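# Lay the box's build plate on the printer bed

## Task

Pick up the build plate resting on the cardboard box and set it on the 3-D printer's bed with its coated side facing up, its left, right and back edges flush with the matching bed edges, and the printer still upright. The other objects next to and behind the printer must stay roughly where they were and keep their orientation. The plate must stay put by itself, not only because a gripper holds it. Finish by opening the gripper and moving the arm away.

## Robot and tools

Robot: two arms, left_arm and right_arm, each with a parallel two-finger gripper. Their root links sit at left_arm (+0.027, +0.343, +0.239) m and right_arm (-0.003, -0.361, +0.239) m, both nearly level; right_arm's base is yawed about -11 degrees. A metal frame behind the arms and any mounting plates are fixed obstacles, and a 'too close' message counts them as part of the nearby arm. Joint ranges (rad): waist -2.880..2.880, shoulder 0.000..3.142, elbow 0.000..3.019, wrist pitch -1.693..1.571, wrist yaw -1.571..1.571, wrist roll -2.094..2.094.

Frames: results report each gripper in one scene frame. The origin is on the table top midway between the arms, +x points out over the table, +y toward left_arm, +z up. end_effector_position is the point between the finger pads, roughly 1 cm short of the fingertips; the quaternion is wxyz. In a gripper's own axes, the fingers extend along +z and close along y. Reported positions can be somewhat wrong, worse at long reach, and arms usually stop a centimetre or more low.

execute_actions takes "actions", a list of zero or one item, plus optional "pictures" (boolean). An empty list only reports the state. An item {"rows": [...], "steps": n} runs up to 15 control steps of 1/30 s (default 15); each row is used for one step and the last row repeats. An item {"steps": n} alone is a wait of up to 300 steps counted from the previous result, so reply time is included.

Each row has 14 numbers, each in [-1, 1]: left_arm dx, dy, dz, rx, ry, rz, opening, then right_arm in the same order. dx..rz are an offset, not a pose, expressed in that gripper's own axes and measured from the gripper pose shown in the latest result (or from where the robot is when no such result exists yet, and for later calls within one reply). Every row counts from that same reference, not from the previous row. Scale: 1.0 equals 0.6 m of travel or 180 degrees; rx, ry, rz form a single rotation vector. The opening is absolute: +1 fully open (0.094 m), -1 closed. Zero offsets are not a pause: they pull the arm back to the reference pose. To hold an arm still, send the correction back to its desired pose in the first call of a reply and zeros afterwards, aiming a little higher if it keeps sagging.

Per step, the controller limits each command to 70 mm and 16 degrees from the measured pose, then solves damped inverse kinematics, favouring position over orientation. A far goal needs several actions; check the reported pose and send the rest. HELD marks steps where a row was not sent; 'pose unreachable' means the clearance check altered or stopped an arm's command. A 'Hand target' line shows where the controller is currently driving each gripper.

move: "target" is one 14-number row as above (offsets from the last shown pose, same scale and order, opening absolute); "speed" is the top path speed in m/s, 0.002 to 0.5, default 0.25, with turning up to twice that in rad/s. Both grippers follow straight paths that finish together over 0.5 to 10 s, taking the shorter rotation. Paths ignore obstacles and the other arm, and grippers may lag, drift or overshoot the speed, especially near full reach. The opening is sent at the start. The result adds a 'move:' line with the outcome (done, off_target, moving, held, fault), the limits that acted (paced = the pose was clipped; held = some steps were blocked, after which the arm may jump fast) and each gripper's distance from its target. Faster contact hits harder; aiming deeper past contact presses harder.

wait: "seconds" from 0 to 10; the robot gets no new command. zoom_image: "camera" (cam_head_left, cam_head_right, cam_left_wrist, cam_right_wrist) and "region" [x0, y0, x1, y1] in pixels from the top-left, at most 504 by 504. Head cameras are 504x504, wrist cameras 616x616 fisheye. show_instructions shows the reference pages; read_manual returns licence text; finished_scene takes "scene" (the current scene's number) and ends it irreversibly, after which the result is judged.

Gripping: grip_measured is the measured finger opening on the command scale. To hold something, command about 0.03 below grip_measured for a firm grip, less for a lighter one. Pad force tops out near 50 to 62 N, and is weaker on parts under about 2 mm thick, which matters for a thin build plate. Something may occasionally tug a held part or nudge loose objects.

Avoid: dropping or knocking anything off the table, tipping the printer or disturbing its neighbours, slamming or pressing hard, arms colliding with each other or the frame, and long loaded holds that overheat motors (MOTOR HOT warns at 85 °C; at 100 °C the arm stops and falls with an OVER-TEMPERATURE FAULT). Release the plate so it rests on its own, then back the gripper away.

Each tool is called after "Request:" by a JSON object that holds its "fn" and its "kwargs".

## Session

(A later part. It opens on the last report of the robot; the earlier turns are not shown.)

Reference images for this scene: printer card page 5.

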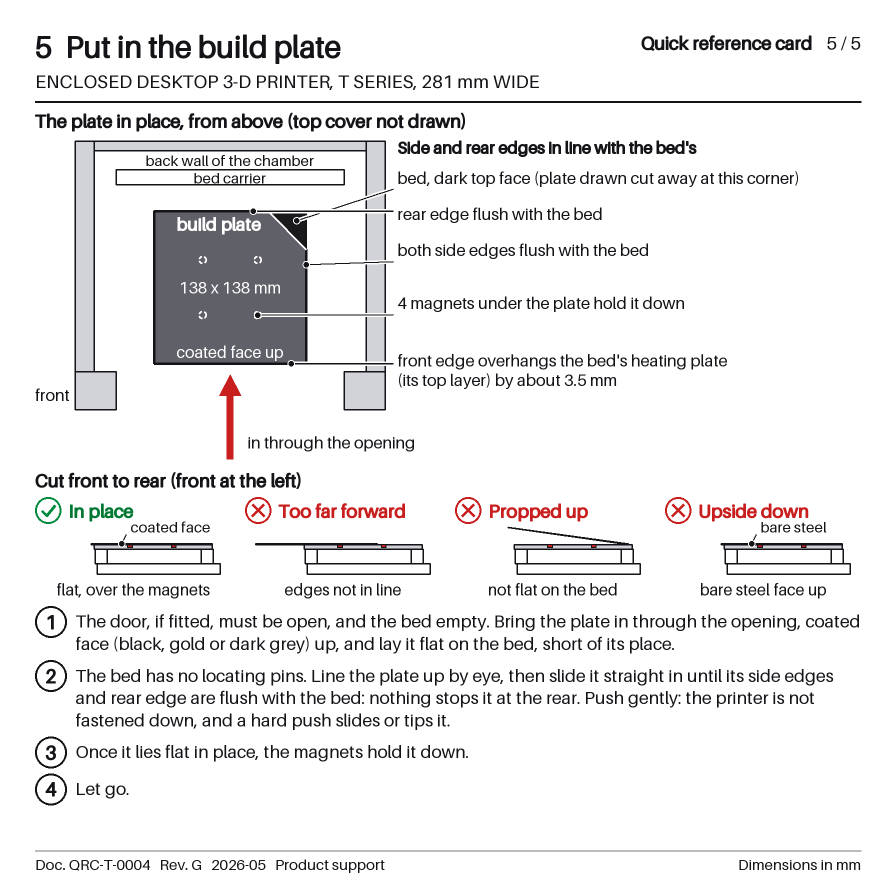

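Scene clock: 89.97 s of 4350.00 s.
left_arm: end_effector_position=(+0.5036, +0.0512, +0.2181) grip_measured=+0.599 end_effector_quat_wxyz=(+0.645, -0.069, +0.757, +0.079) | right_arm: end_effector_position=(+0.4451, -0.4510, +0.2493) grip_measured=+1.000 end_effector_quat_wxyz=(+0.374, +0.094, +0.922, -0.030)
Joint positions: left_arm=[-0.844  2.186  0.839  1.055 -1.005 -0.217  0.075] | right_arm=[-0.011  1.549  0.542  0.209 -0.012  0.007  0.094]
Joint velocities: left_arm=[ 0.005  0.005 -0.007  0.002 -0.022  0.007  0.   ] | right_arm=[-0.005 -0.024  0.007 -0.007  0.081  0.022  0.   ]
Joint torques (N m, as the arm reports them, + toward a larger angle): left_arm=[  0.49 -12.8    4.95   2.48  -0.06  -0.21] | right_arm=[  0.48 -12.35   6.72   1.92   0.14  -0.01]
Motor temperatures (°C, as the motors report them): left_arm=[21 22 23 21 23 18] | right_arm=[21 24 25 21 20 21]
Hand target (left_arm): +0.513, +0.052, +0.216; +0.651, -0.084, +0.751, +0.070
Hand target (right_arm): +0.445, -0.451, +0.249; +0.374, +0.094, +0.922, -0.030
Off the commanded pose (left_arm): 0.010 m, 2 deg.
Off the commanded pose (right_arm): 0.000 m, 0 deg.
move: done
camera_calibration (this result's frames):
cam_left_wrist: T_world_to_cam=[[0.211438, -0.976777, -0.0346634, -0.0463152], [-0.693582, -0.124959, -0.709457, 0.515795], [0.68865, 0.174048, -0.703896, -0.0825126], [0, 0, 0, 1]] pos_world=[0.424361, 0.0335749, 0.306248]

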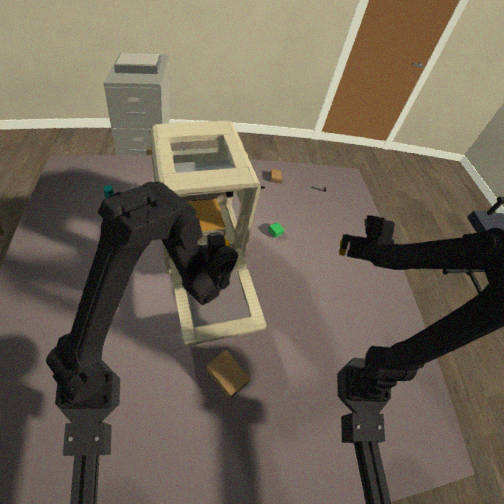

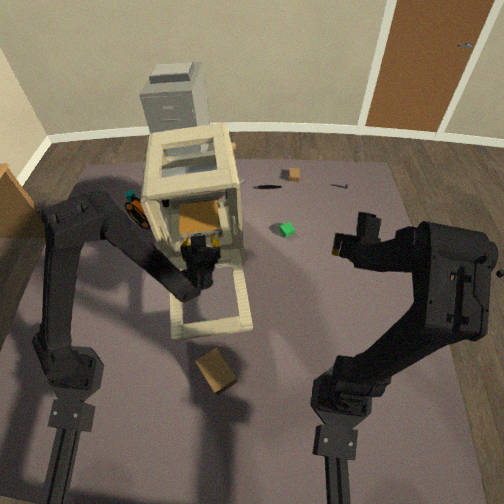

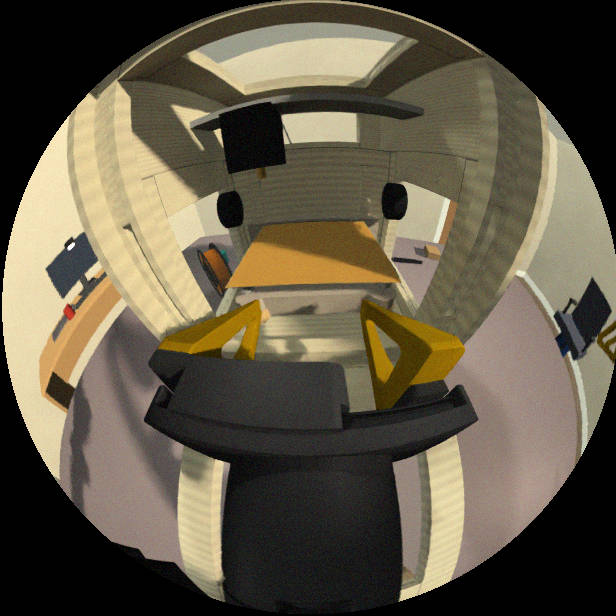

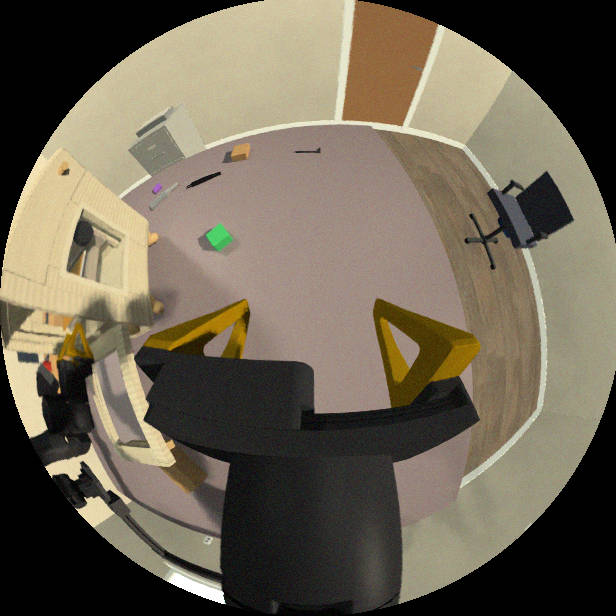

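Request:
{"fn": "move", "kwargs": {"target": [-0.022,-0.004,0.022,-0.003,-0.022,-0.016,0.6,0,0,0,0,0,0,1], "speed": 0.02}}

Scene clock: 93.93 s of 4350.00 s.
left_arm: end_effector_position=(+0.5073, +0.0521, +0.2295) grip_measured=+0.599 end_effector_quat_wxyz=(+0.664, -0.078, +0.740, +0.069) | right_arm: end_effector_position=(+0.4451, -0.4510, +0.2493) grip_measured=+1.000 end_effector_quat_wxyz=(+0.374, +0.094, +0.922, -0.030)
Joint positions: left_arm=[-0.838  2.196  0.839  1.158 -1.005 -0.17   0.075] | right_arm=[-0.011  1.549  0.542  0.209 -0.012  0.007  0.094]
Joint velocities: left_arm=[ 0.005  0.005 -0.007  0.007 -0.022 -0.066  0.   ] | right_arm=[ 0.005 -0.005 -0.002 -0.012  0.037  0.007  0.   ]
Joint torques (N m, as the arm reports them, + toward a larger angle): left_arm=[  1.72 -13.19   5.26   2.31  -0.21   0.08] | right_arm=[  0.44 -12.54   6.62   1.82   0.09   0.02]
Motor temperatures (°C, as the motors report them): left_arm=[21 22 23 21 23 18] | right_arm=[21 24 25 21 20 21]
Hand target (left_arm): +0.518, +0.052, +0.229; +0.671, -0.088, +0.733, +0.068
Hand target (right_arm): +0.445, -0.451, +0.249; +0.374, +0.094, +0.922, -0.030
Off the commanded pose (left_arm): 0.012 m, 2 deg.
Off the commanded pose (right_arm): 0.000 m, 0 deg.
move: off_target (left_arm)
camera_calibration (this result's frames):
cam_left_wrist: T_world_to_cam=[[0.212191, -0.977227, -0.00166138, -0.0537625], [-0.654158, -0.140777, -0.743141, 0.51508], [0.725984, 0.158774, -0.669132, -0.103345], [0, 0, 0, 1]] pos_world=[0.423378, 0.0363821, 0.313537]

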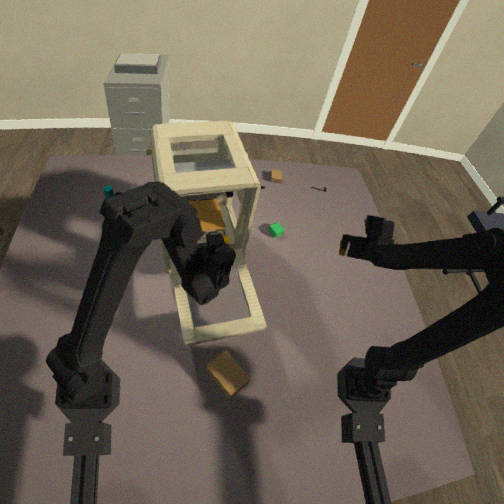

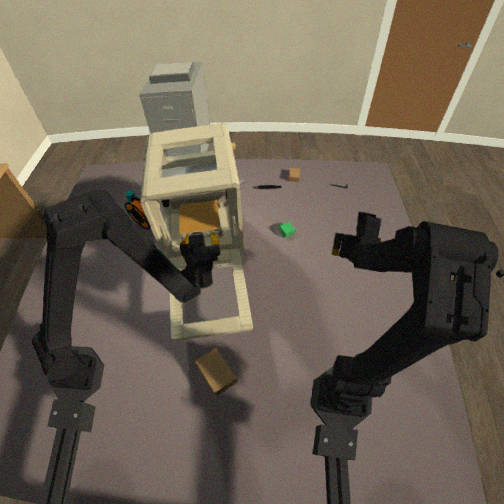

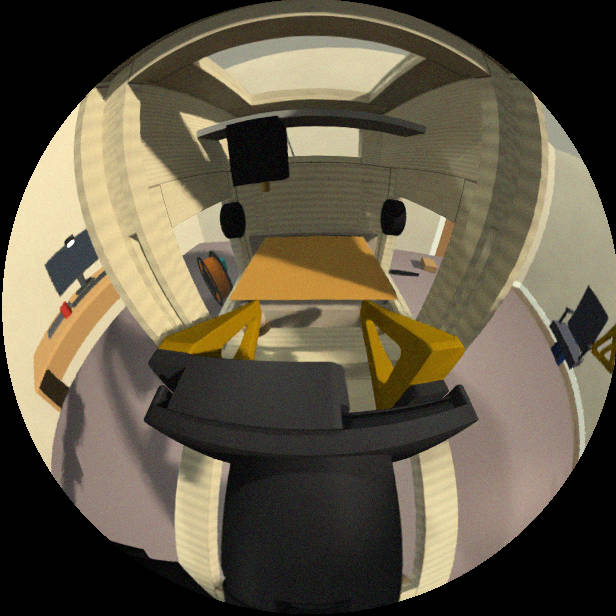

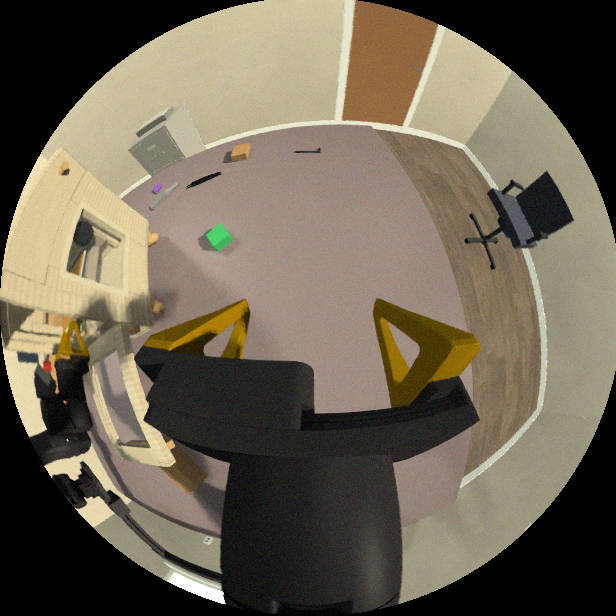

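Request:
{"fn": "move", "kwargs": {"target": [-0.008,-0.012,0.038,-0.002,0,-0.008,0.6,0,0,0,0,0,0,1], "speed": 0.012}}

Request:
{"fn": "zoom_image", "kwargs": {"camera": "cam_left_wrist", "region": [209,220,409,330]}}

Scene clock: 98.00 s of 4350.00 s.
left_arm: end_effector_position=(+0.5200, +0.0509, +0.2320) grip_measured=+0.599 end_effector_quat_wxyz=(+0.665, -0.081, +0.740, +0.064) | right_arm: end_effector_position=(+0.4451, -0.4510, +0.2493) grip_measured=+1.000 end_effector_quat_wxyz=(+0.374, +0.094, +0.922, -0.030)
Joint positions: left_arm=[-0.819  2.196  0.864  1.139 -0.984 -0.173  0.075] | right_arm=[-0.011  1.549  0.542  0.209 -0.012  0.007  0.094]
Joint velocities: left_arm=[-0.005 -0.024  0.002  0.002 -0.051  0.037 -0.001] | right_arm=[ 0.015 -0.015  0.007 -0.002  0.022 -0.007  0.   ]
Joint torques (N m, as the arm reports them, + toward a larger angle): left_arm=[  1.08 -14.58   5.75   0.58   0.03  -0.16] | right_arm=[  0.48 -12.83   6.79   1.55   0.11  -0.01]
Motor temperatures (°C, as the motors report them): left_arm=[21 22 23 21 23 18] | right_arm=[21 24 25 21 20 21]
Hand target (left_arm): +0.531, +0.050, +0.232; +0.665, -0.089, +0.739, +0.063
Hand target (right_arm): +0.445, -0.451, +0.249; +0.374, +0.094, +0.922, -0.030
Off the commanded pose (left_arm): 0.011 m, 1 deg.
Off the commanded pose (right_arm): 0.000 m, 0 deg.
move: off_target (left_arm)
camera_calibration (this result's frames):
cam_left_wrist: T_world_to_cam=[[0.210679, -0.977513, 0.00904302, -0.0592664], [-0.652718, -0.147552, -0.743093, 0.524746], [0.727718, 0.150652, -0.669127, -0.111174], [0, 0, 0, 1]] pos_world=[0.4359, 0.036242, 0.316082]

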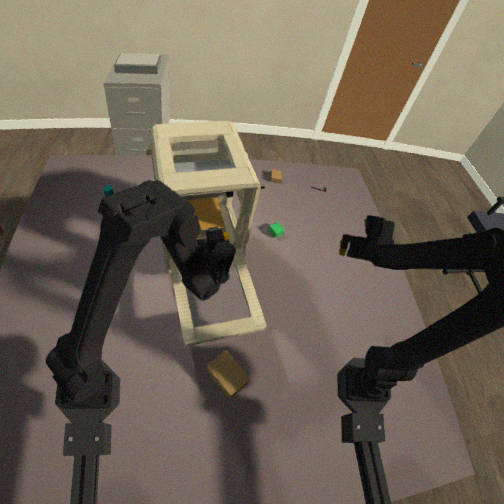

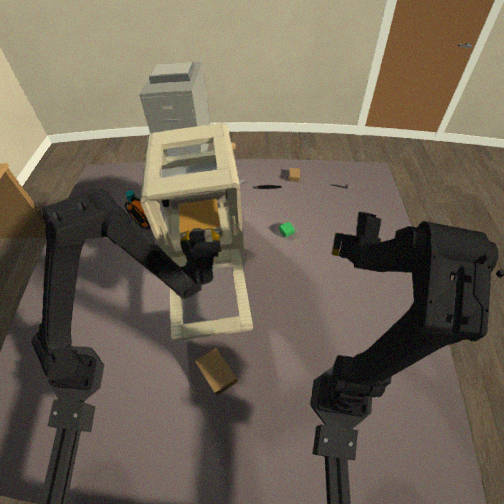

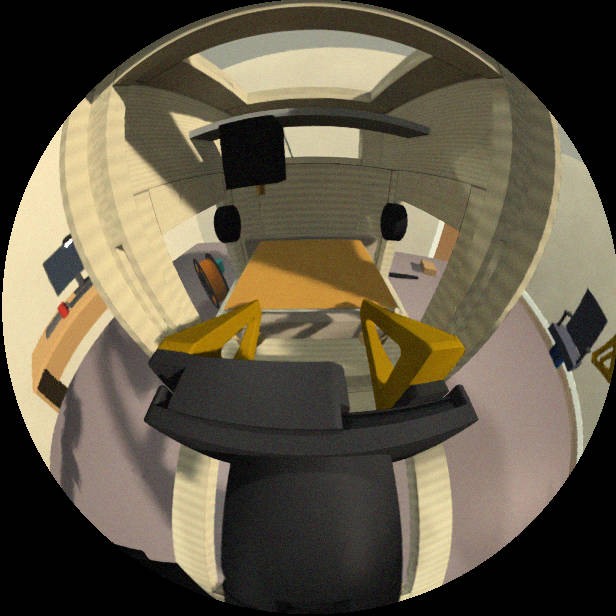

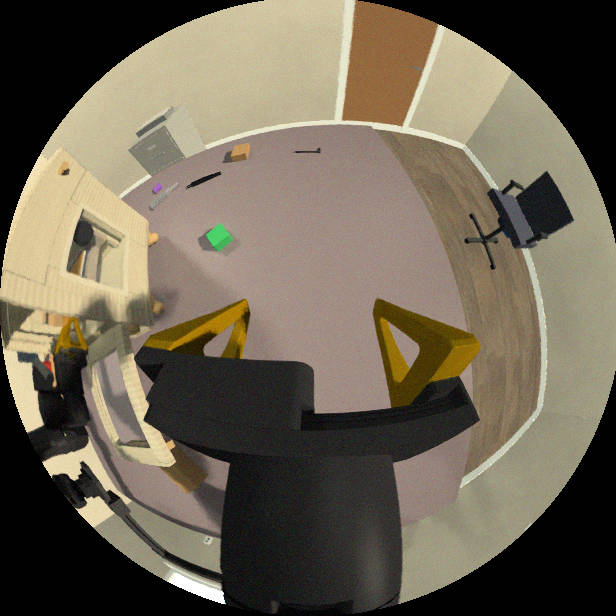

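Region (209, 220, 409, 330) of cam_left_wrist's 616x616 image, scaled by 2.520, with more detail than that image has; it fills the top 277 rows of this view, and the rest is white.

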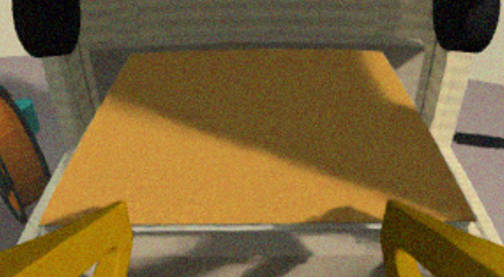

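Front face just visible — good.

Request:
{"fn": "move", "kwargs": {"target": [-0.03,0,-0.3,0,0,0,1,0,0,0,0,0,0,1], "speed": 0.15}}

Request:
{"fn": "move", "kwargs": {"target": [-0.2,0.15,-0.05,0,0.15,0,1,0,0,0,0,0,0,1]}}

Request:
{"fn": "finished_scene", "kwargs": {"scene": 2}}

Scene clock: 102.73 s of 4350.00 s.
left_arm: end_effector_position=(+0.3623, +0.0184, +0.2643) grip_measured=+1.000 end_effector_quat_wxyz=(+0.669, -0.070, +0.736, +0.076) | right_arm: end_effector_position=(+0.4451, -0.4510, +0.2493) grip_measured=+1.000 end_effector_quat_wxyz=(+0.374, +0.094, +0.922, -0.030)
Joint positions: left_arm=[-1.166  2.017  0.663  0.966 -1.325 -0.359  0.094] | right_arm=[-0.011  1.549  0.542  0.209 -0.012  0.007  0.094]
Joint velocities: left_arm=[ 0.005 -0.005  0.002  0.012 -0.007  0.007  0.   ] | right_arm=[-0.015 -0.015 -0.007  0.027 -0.037 -0.022  0.   ]
Joint torques (N m, as the arm reports them, + toward a larger angle): left_arm=[  1.61 -13.09   3.37   1.22  -0.21  -0.01] | right_arm=[  1.08 -12.16   6.63   1.81   0.1   -0.03]
Motor temperatures (°C, as the motors report them): left_arm=[21 22 23 21 23 18] | right_arm=[21 24 25 21 20 21]
Hand target (left_arm): +0.366, +0.021, +0.263; +0.668, -0.074, +0.736, +0.079
Hand target (right_arm): +0.445, -0.451, +0.249; +0.374, +0.094, +0.922, -0.030
Off the commanded pose (left_arm): 0.017 m, 2 deg.
Off the commanded pose (right_arm): 0.000 m, 0 deg.
After step 90, 0.27 s passed at rest.
move: held (left_arm); limits=held; held on 8 of 44 steps (left_arm), including the last (left_arm)
pose unreachable (left arm): on one or more control steps of this call this arm could not follow its commanded pose, so it was not sent that pose on those steps. On the call's last step it was still not sent that pose. It may still have moved: this result reports where it is.
cause: the commanded pose would bring two parts of the arm too close to each other (its wrist (the part past joint 4) and its wrist camera, with joints 5 (wrist yaw) and 6 (wrist roll) between them).
camera_calibration (this result's frames):
cam_left_wrist: T_world_to_cam=[[0.210228, -0.977436, -0.0205805, -0.0501797], [-0.646997, -0.123313, -0.752455, 0.440961], [0.732939, 0.171503, -0.658322, 0.024944], [0, 0, 0, 1]] pos_world=[0.277567, 0.00105096, 0.347192]

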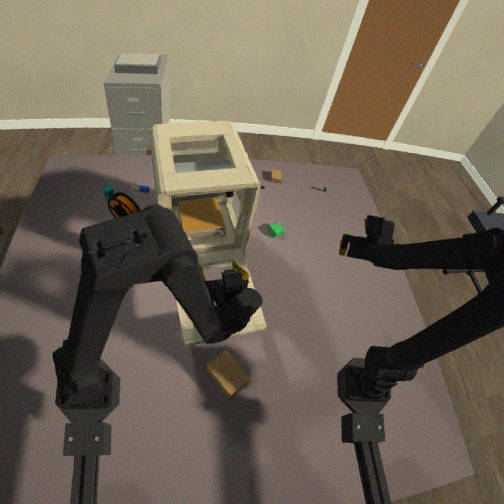

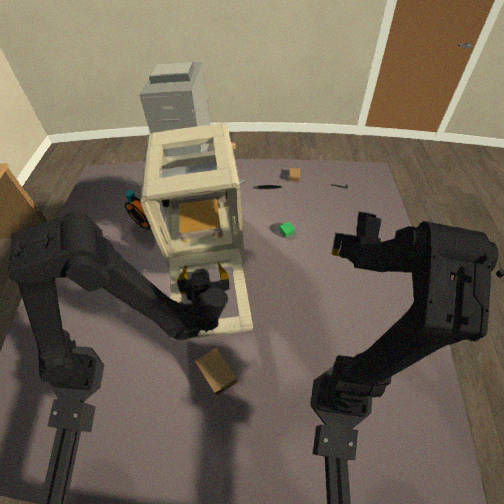

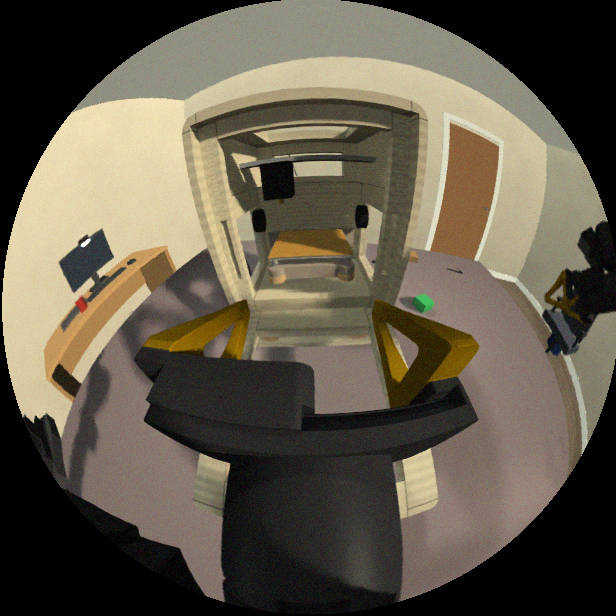

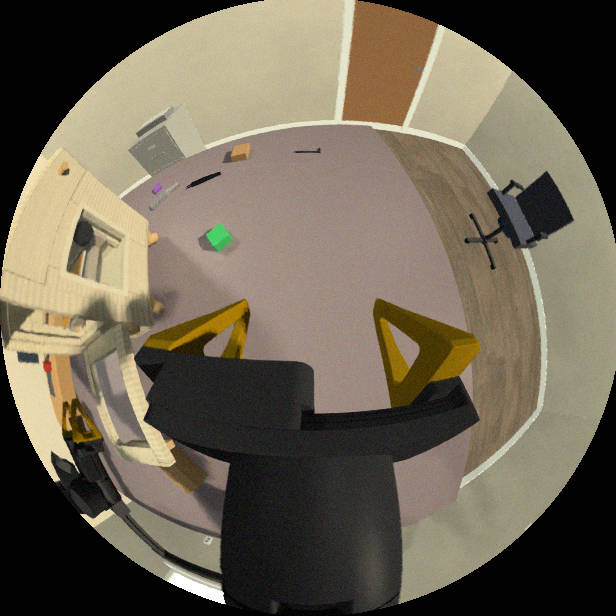

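Scene clock: 104.47 s of 4350.00 s.
left_arm: end_effector_position=(+0.3197, +0.1083, +0.3744) grip_measured=+1.000 end_effector_quat_wxyz=(+0.477, -0.067, +0.873, +0.074) | right_arm: end_effector_position=(+0.4451, -0.4510, +0.2493) grip_measured=+1.000 end_effector_quat_wxyz=(+0.374, +0.094, +0.922, -0.030)
Joint positions: left_arm=[-1.09   1.239  0.639 -0.555 -0.949 -0.995  0.094] | right_arm=[-0.011  1.549  0.542  0.209 -0.012  0.007  0.094]
Joint velocities: left_arm=[ 0.024 -0.005  0.002 -0.002 -0.007  0.007  0.   ] | right_arm=[-0.005 -0.015 -0.027  0.002  0.007  0.007  0.   ]
Joint torques (N m, as the arm reports them, + toward a larger angle): left_arm=[ 1.78 -6.24 10.77 -0.05 -0.3  -0.16] | right_arm=[  0.47 -12.7    6.93   1.59   0.1   -0.01]
Motor temperatures (°C, as the motors report them): left_arm=[21 22 23 21 23 18] | right_arm=[21 24 25 21 20 21]
Hand target (left_arm): +0.330, +0.097, +0.392; +0.481, -0.085, +0.871, +0.059
Hand target (right_arm): +0.445, -0.451, +0.249; +0.374, +0.094, +0.922, -0.030
Off the commanded pose (left_arm): 0.017 m, 3 deg.
Off the commanded pose (right_arm): 0.000 m, 0 deg.
move: off_target (left_arm)
camera_calibration (this result's frames):
cam_left_wrist: T_world_to_cam=[[0.19135, -0.978991, -0.0704417, 0.0737815], [-0.915961, -0.152319, -0.371235, 0.453746], [0.352706, 0.135558, -0.925863, 0.338823], [0, 0, 0, 1]] pos_world=[0.281991, 0.0954155, 0.487347]

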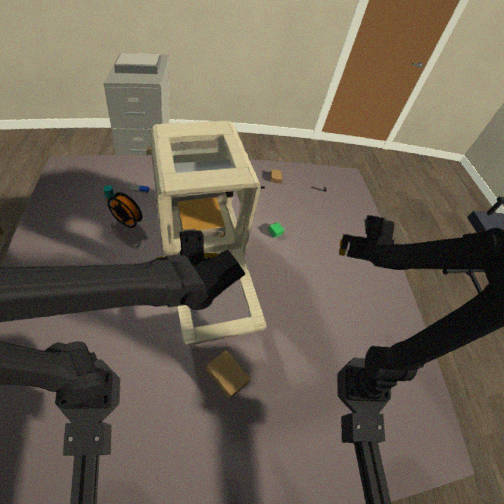

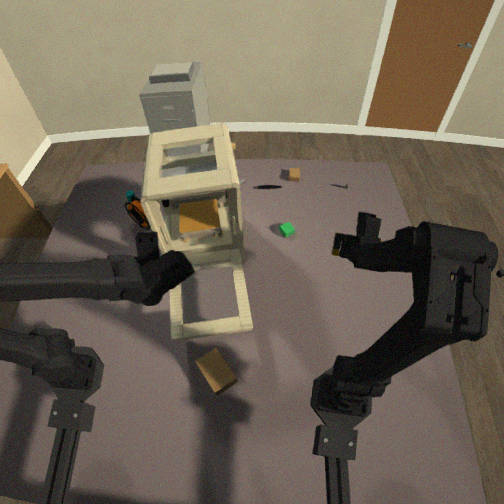

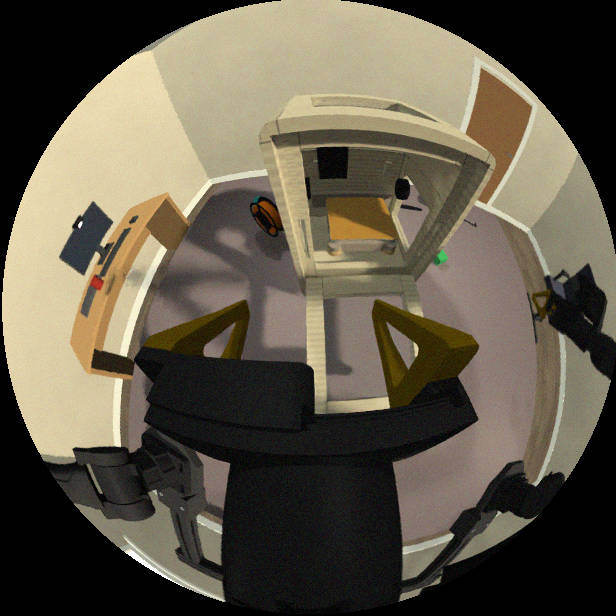

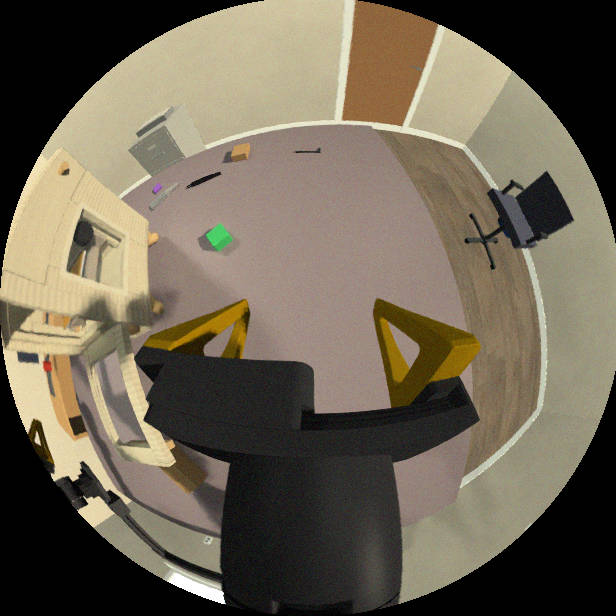

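The scene is finished: the task was done.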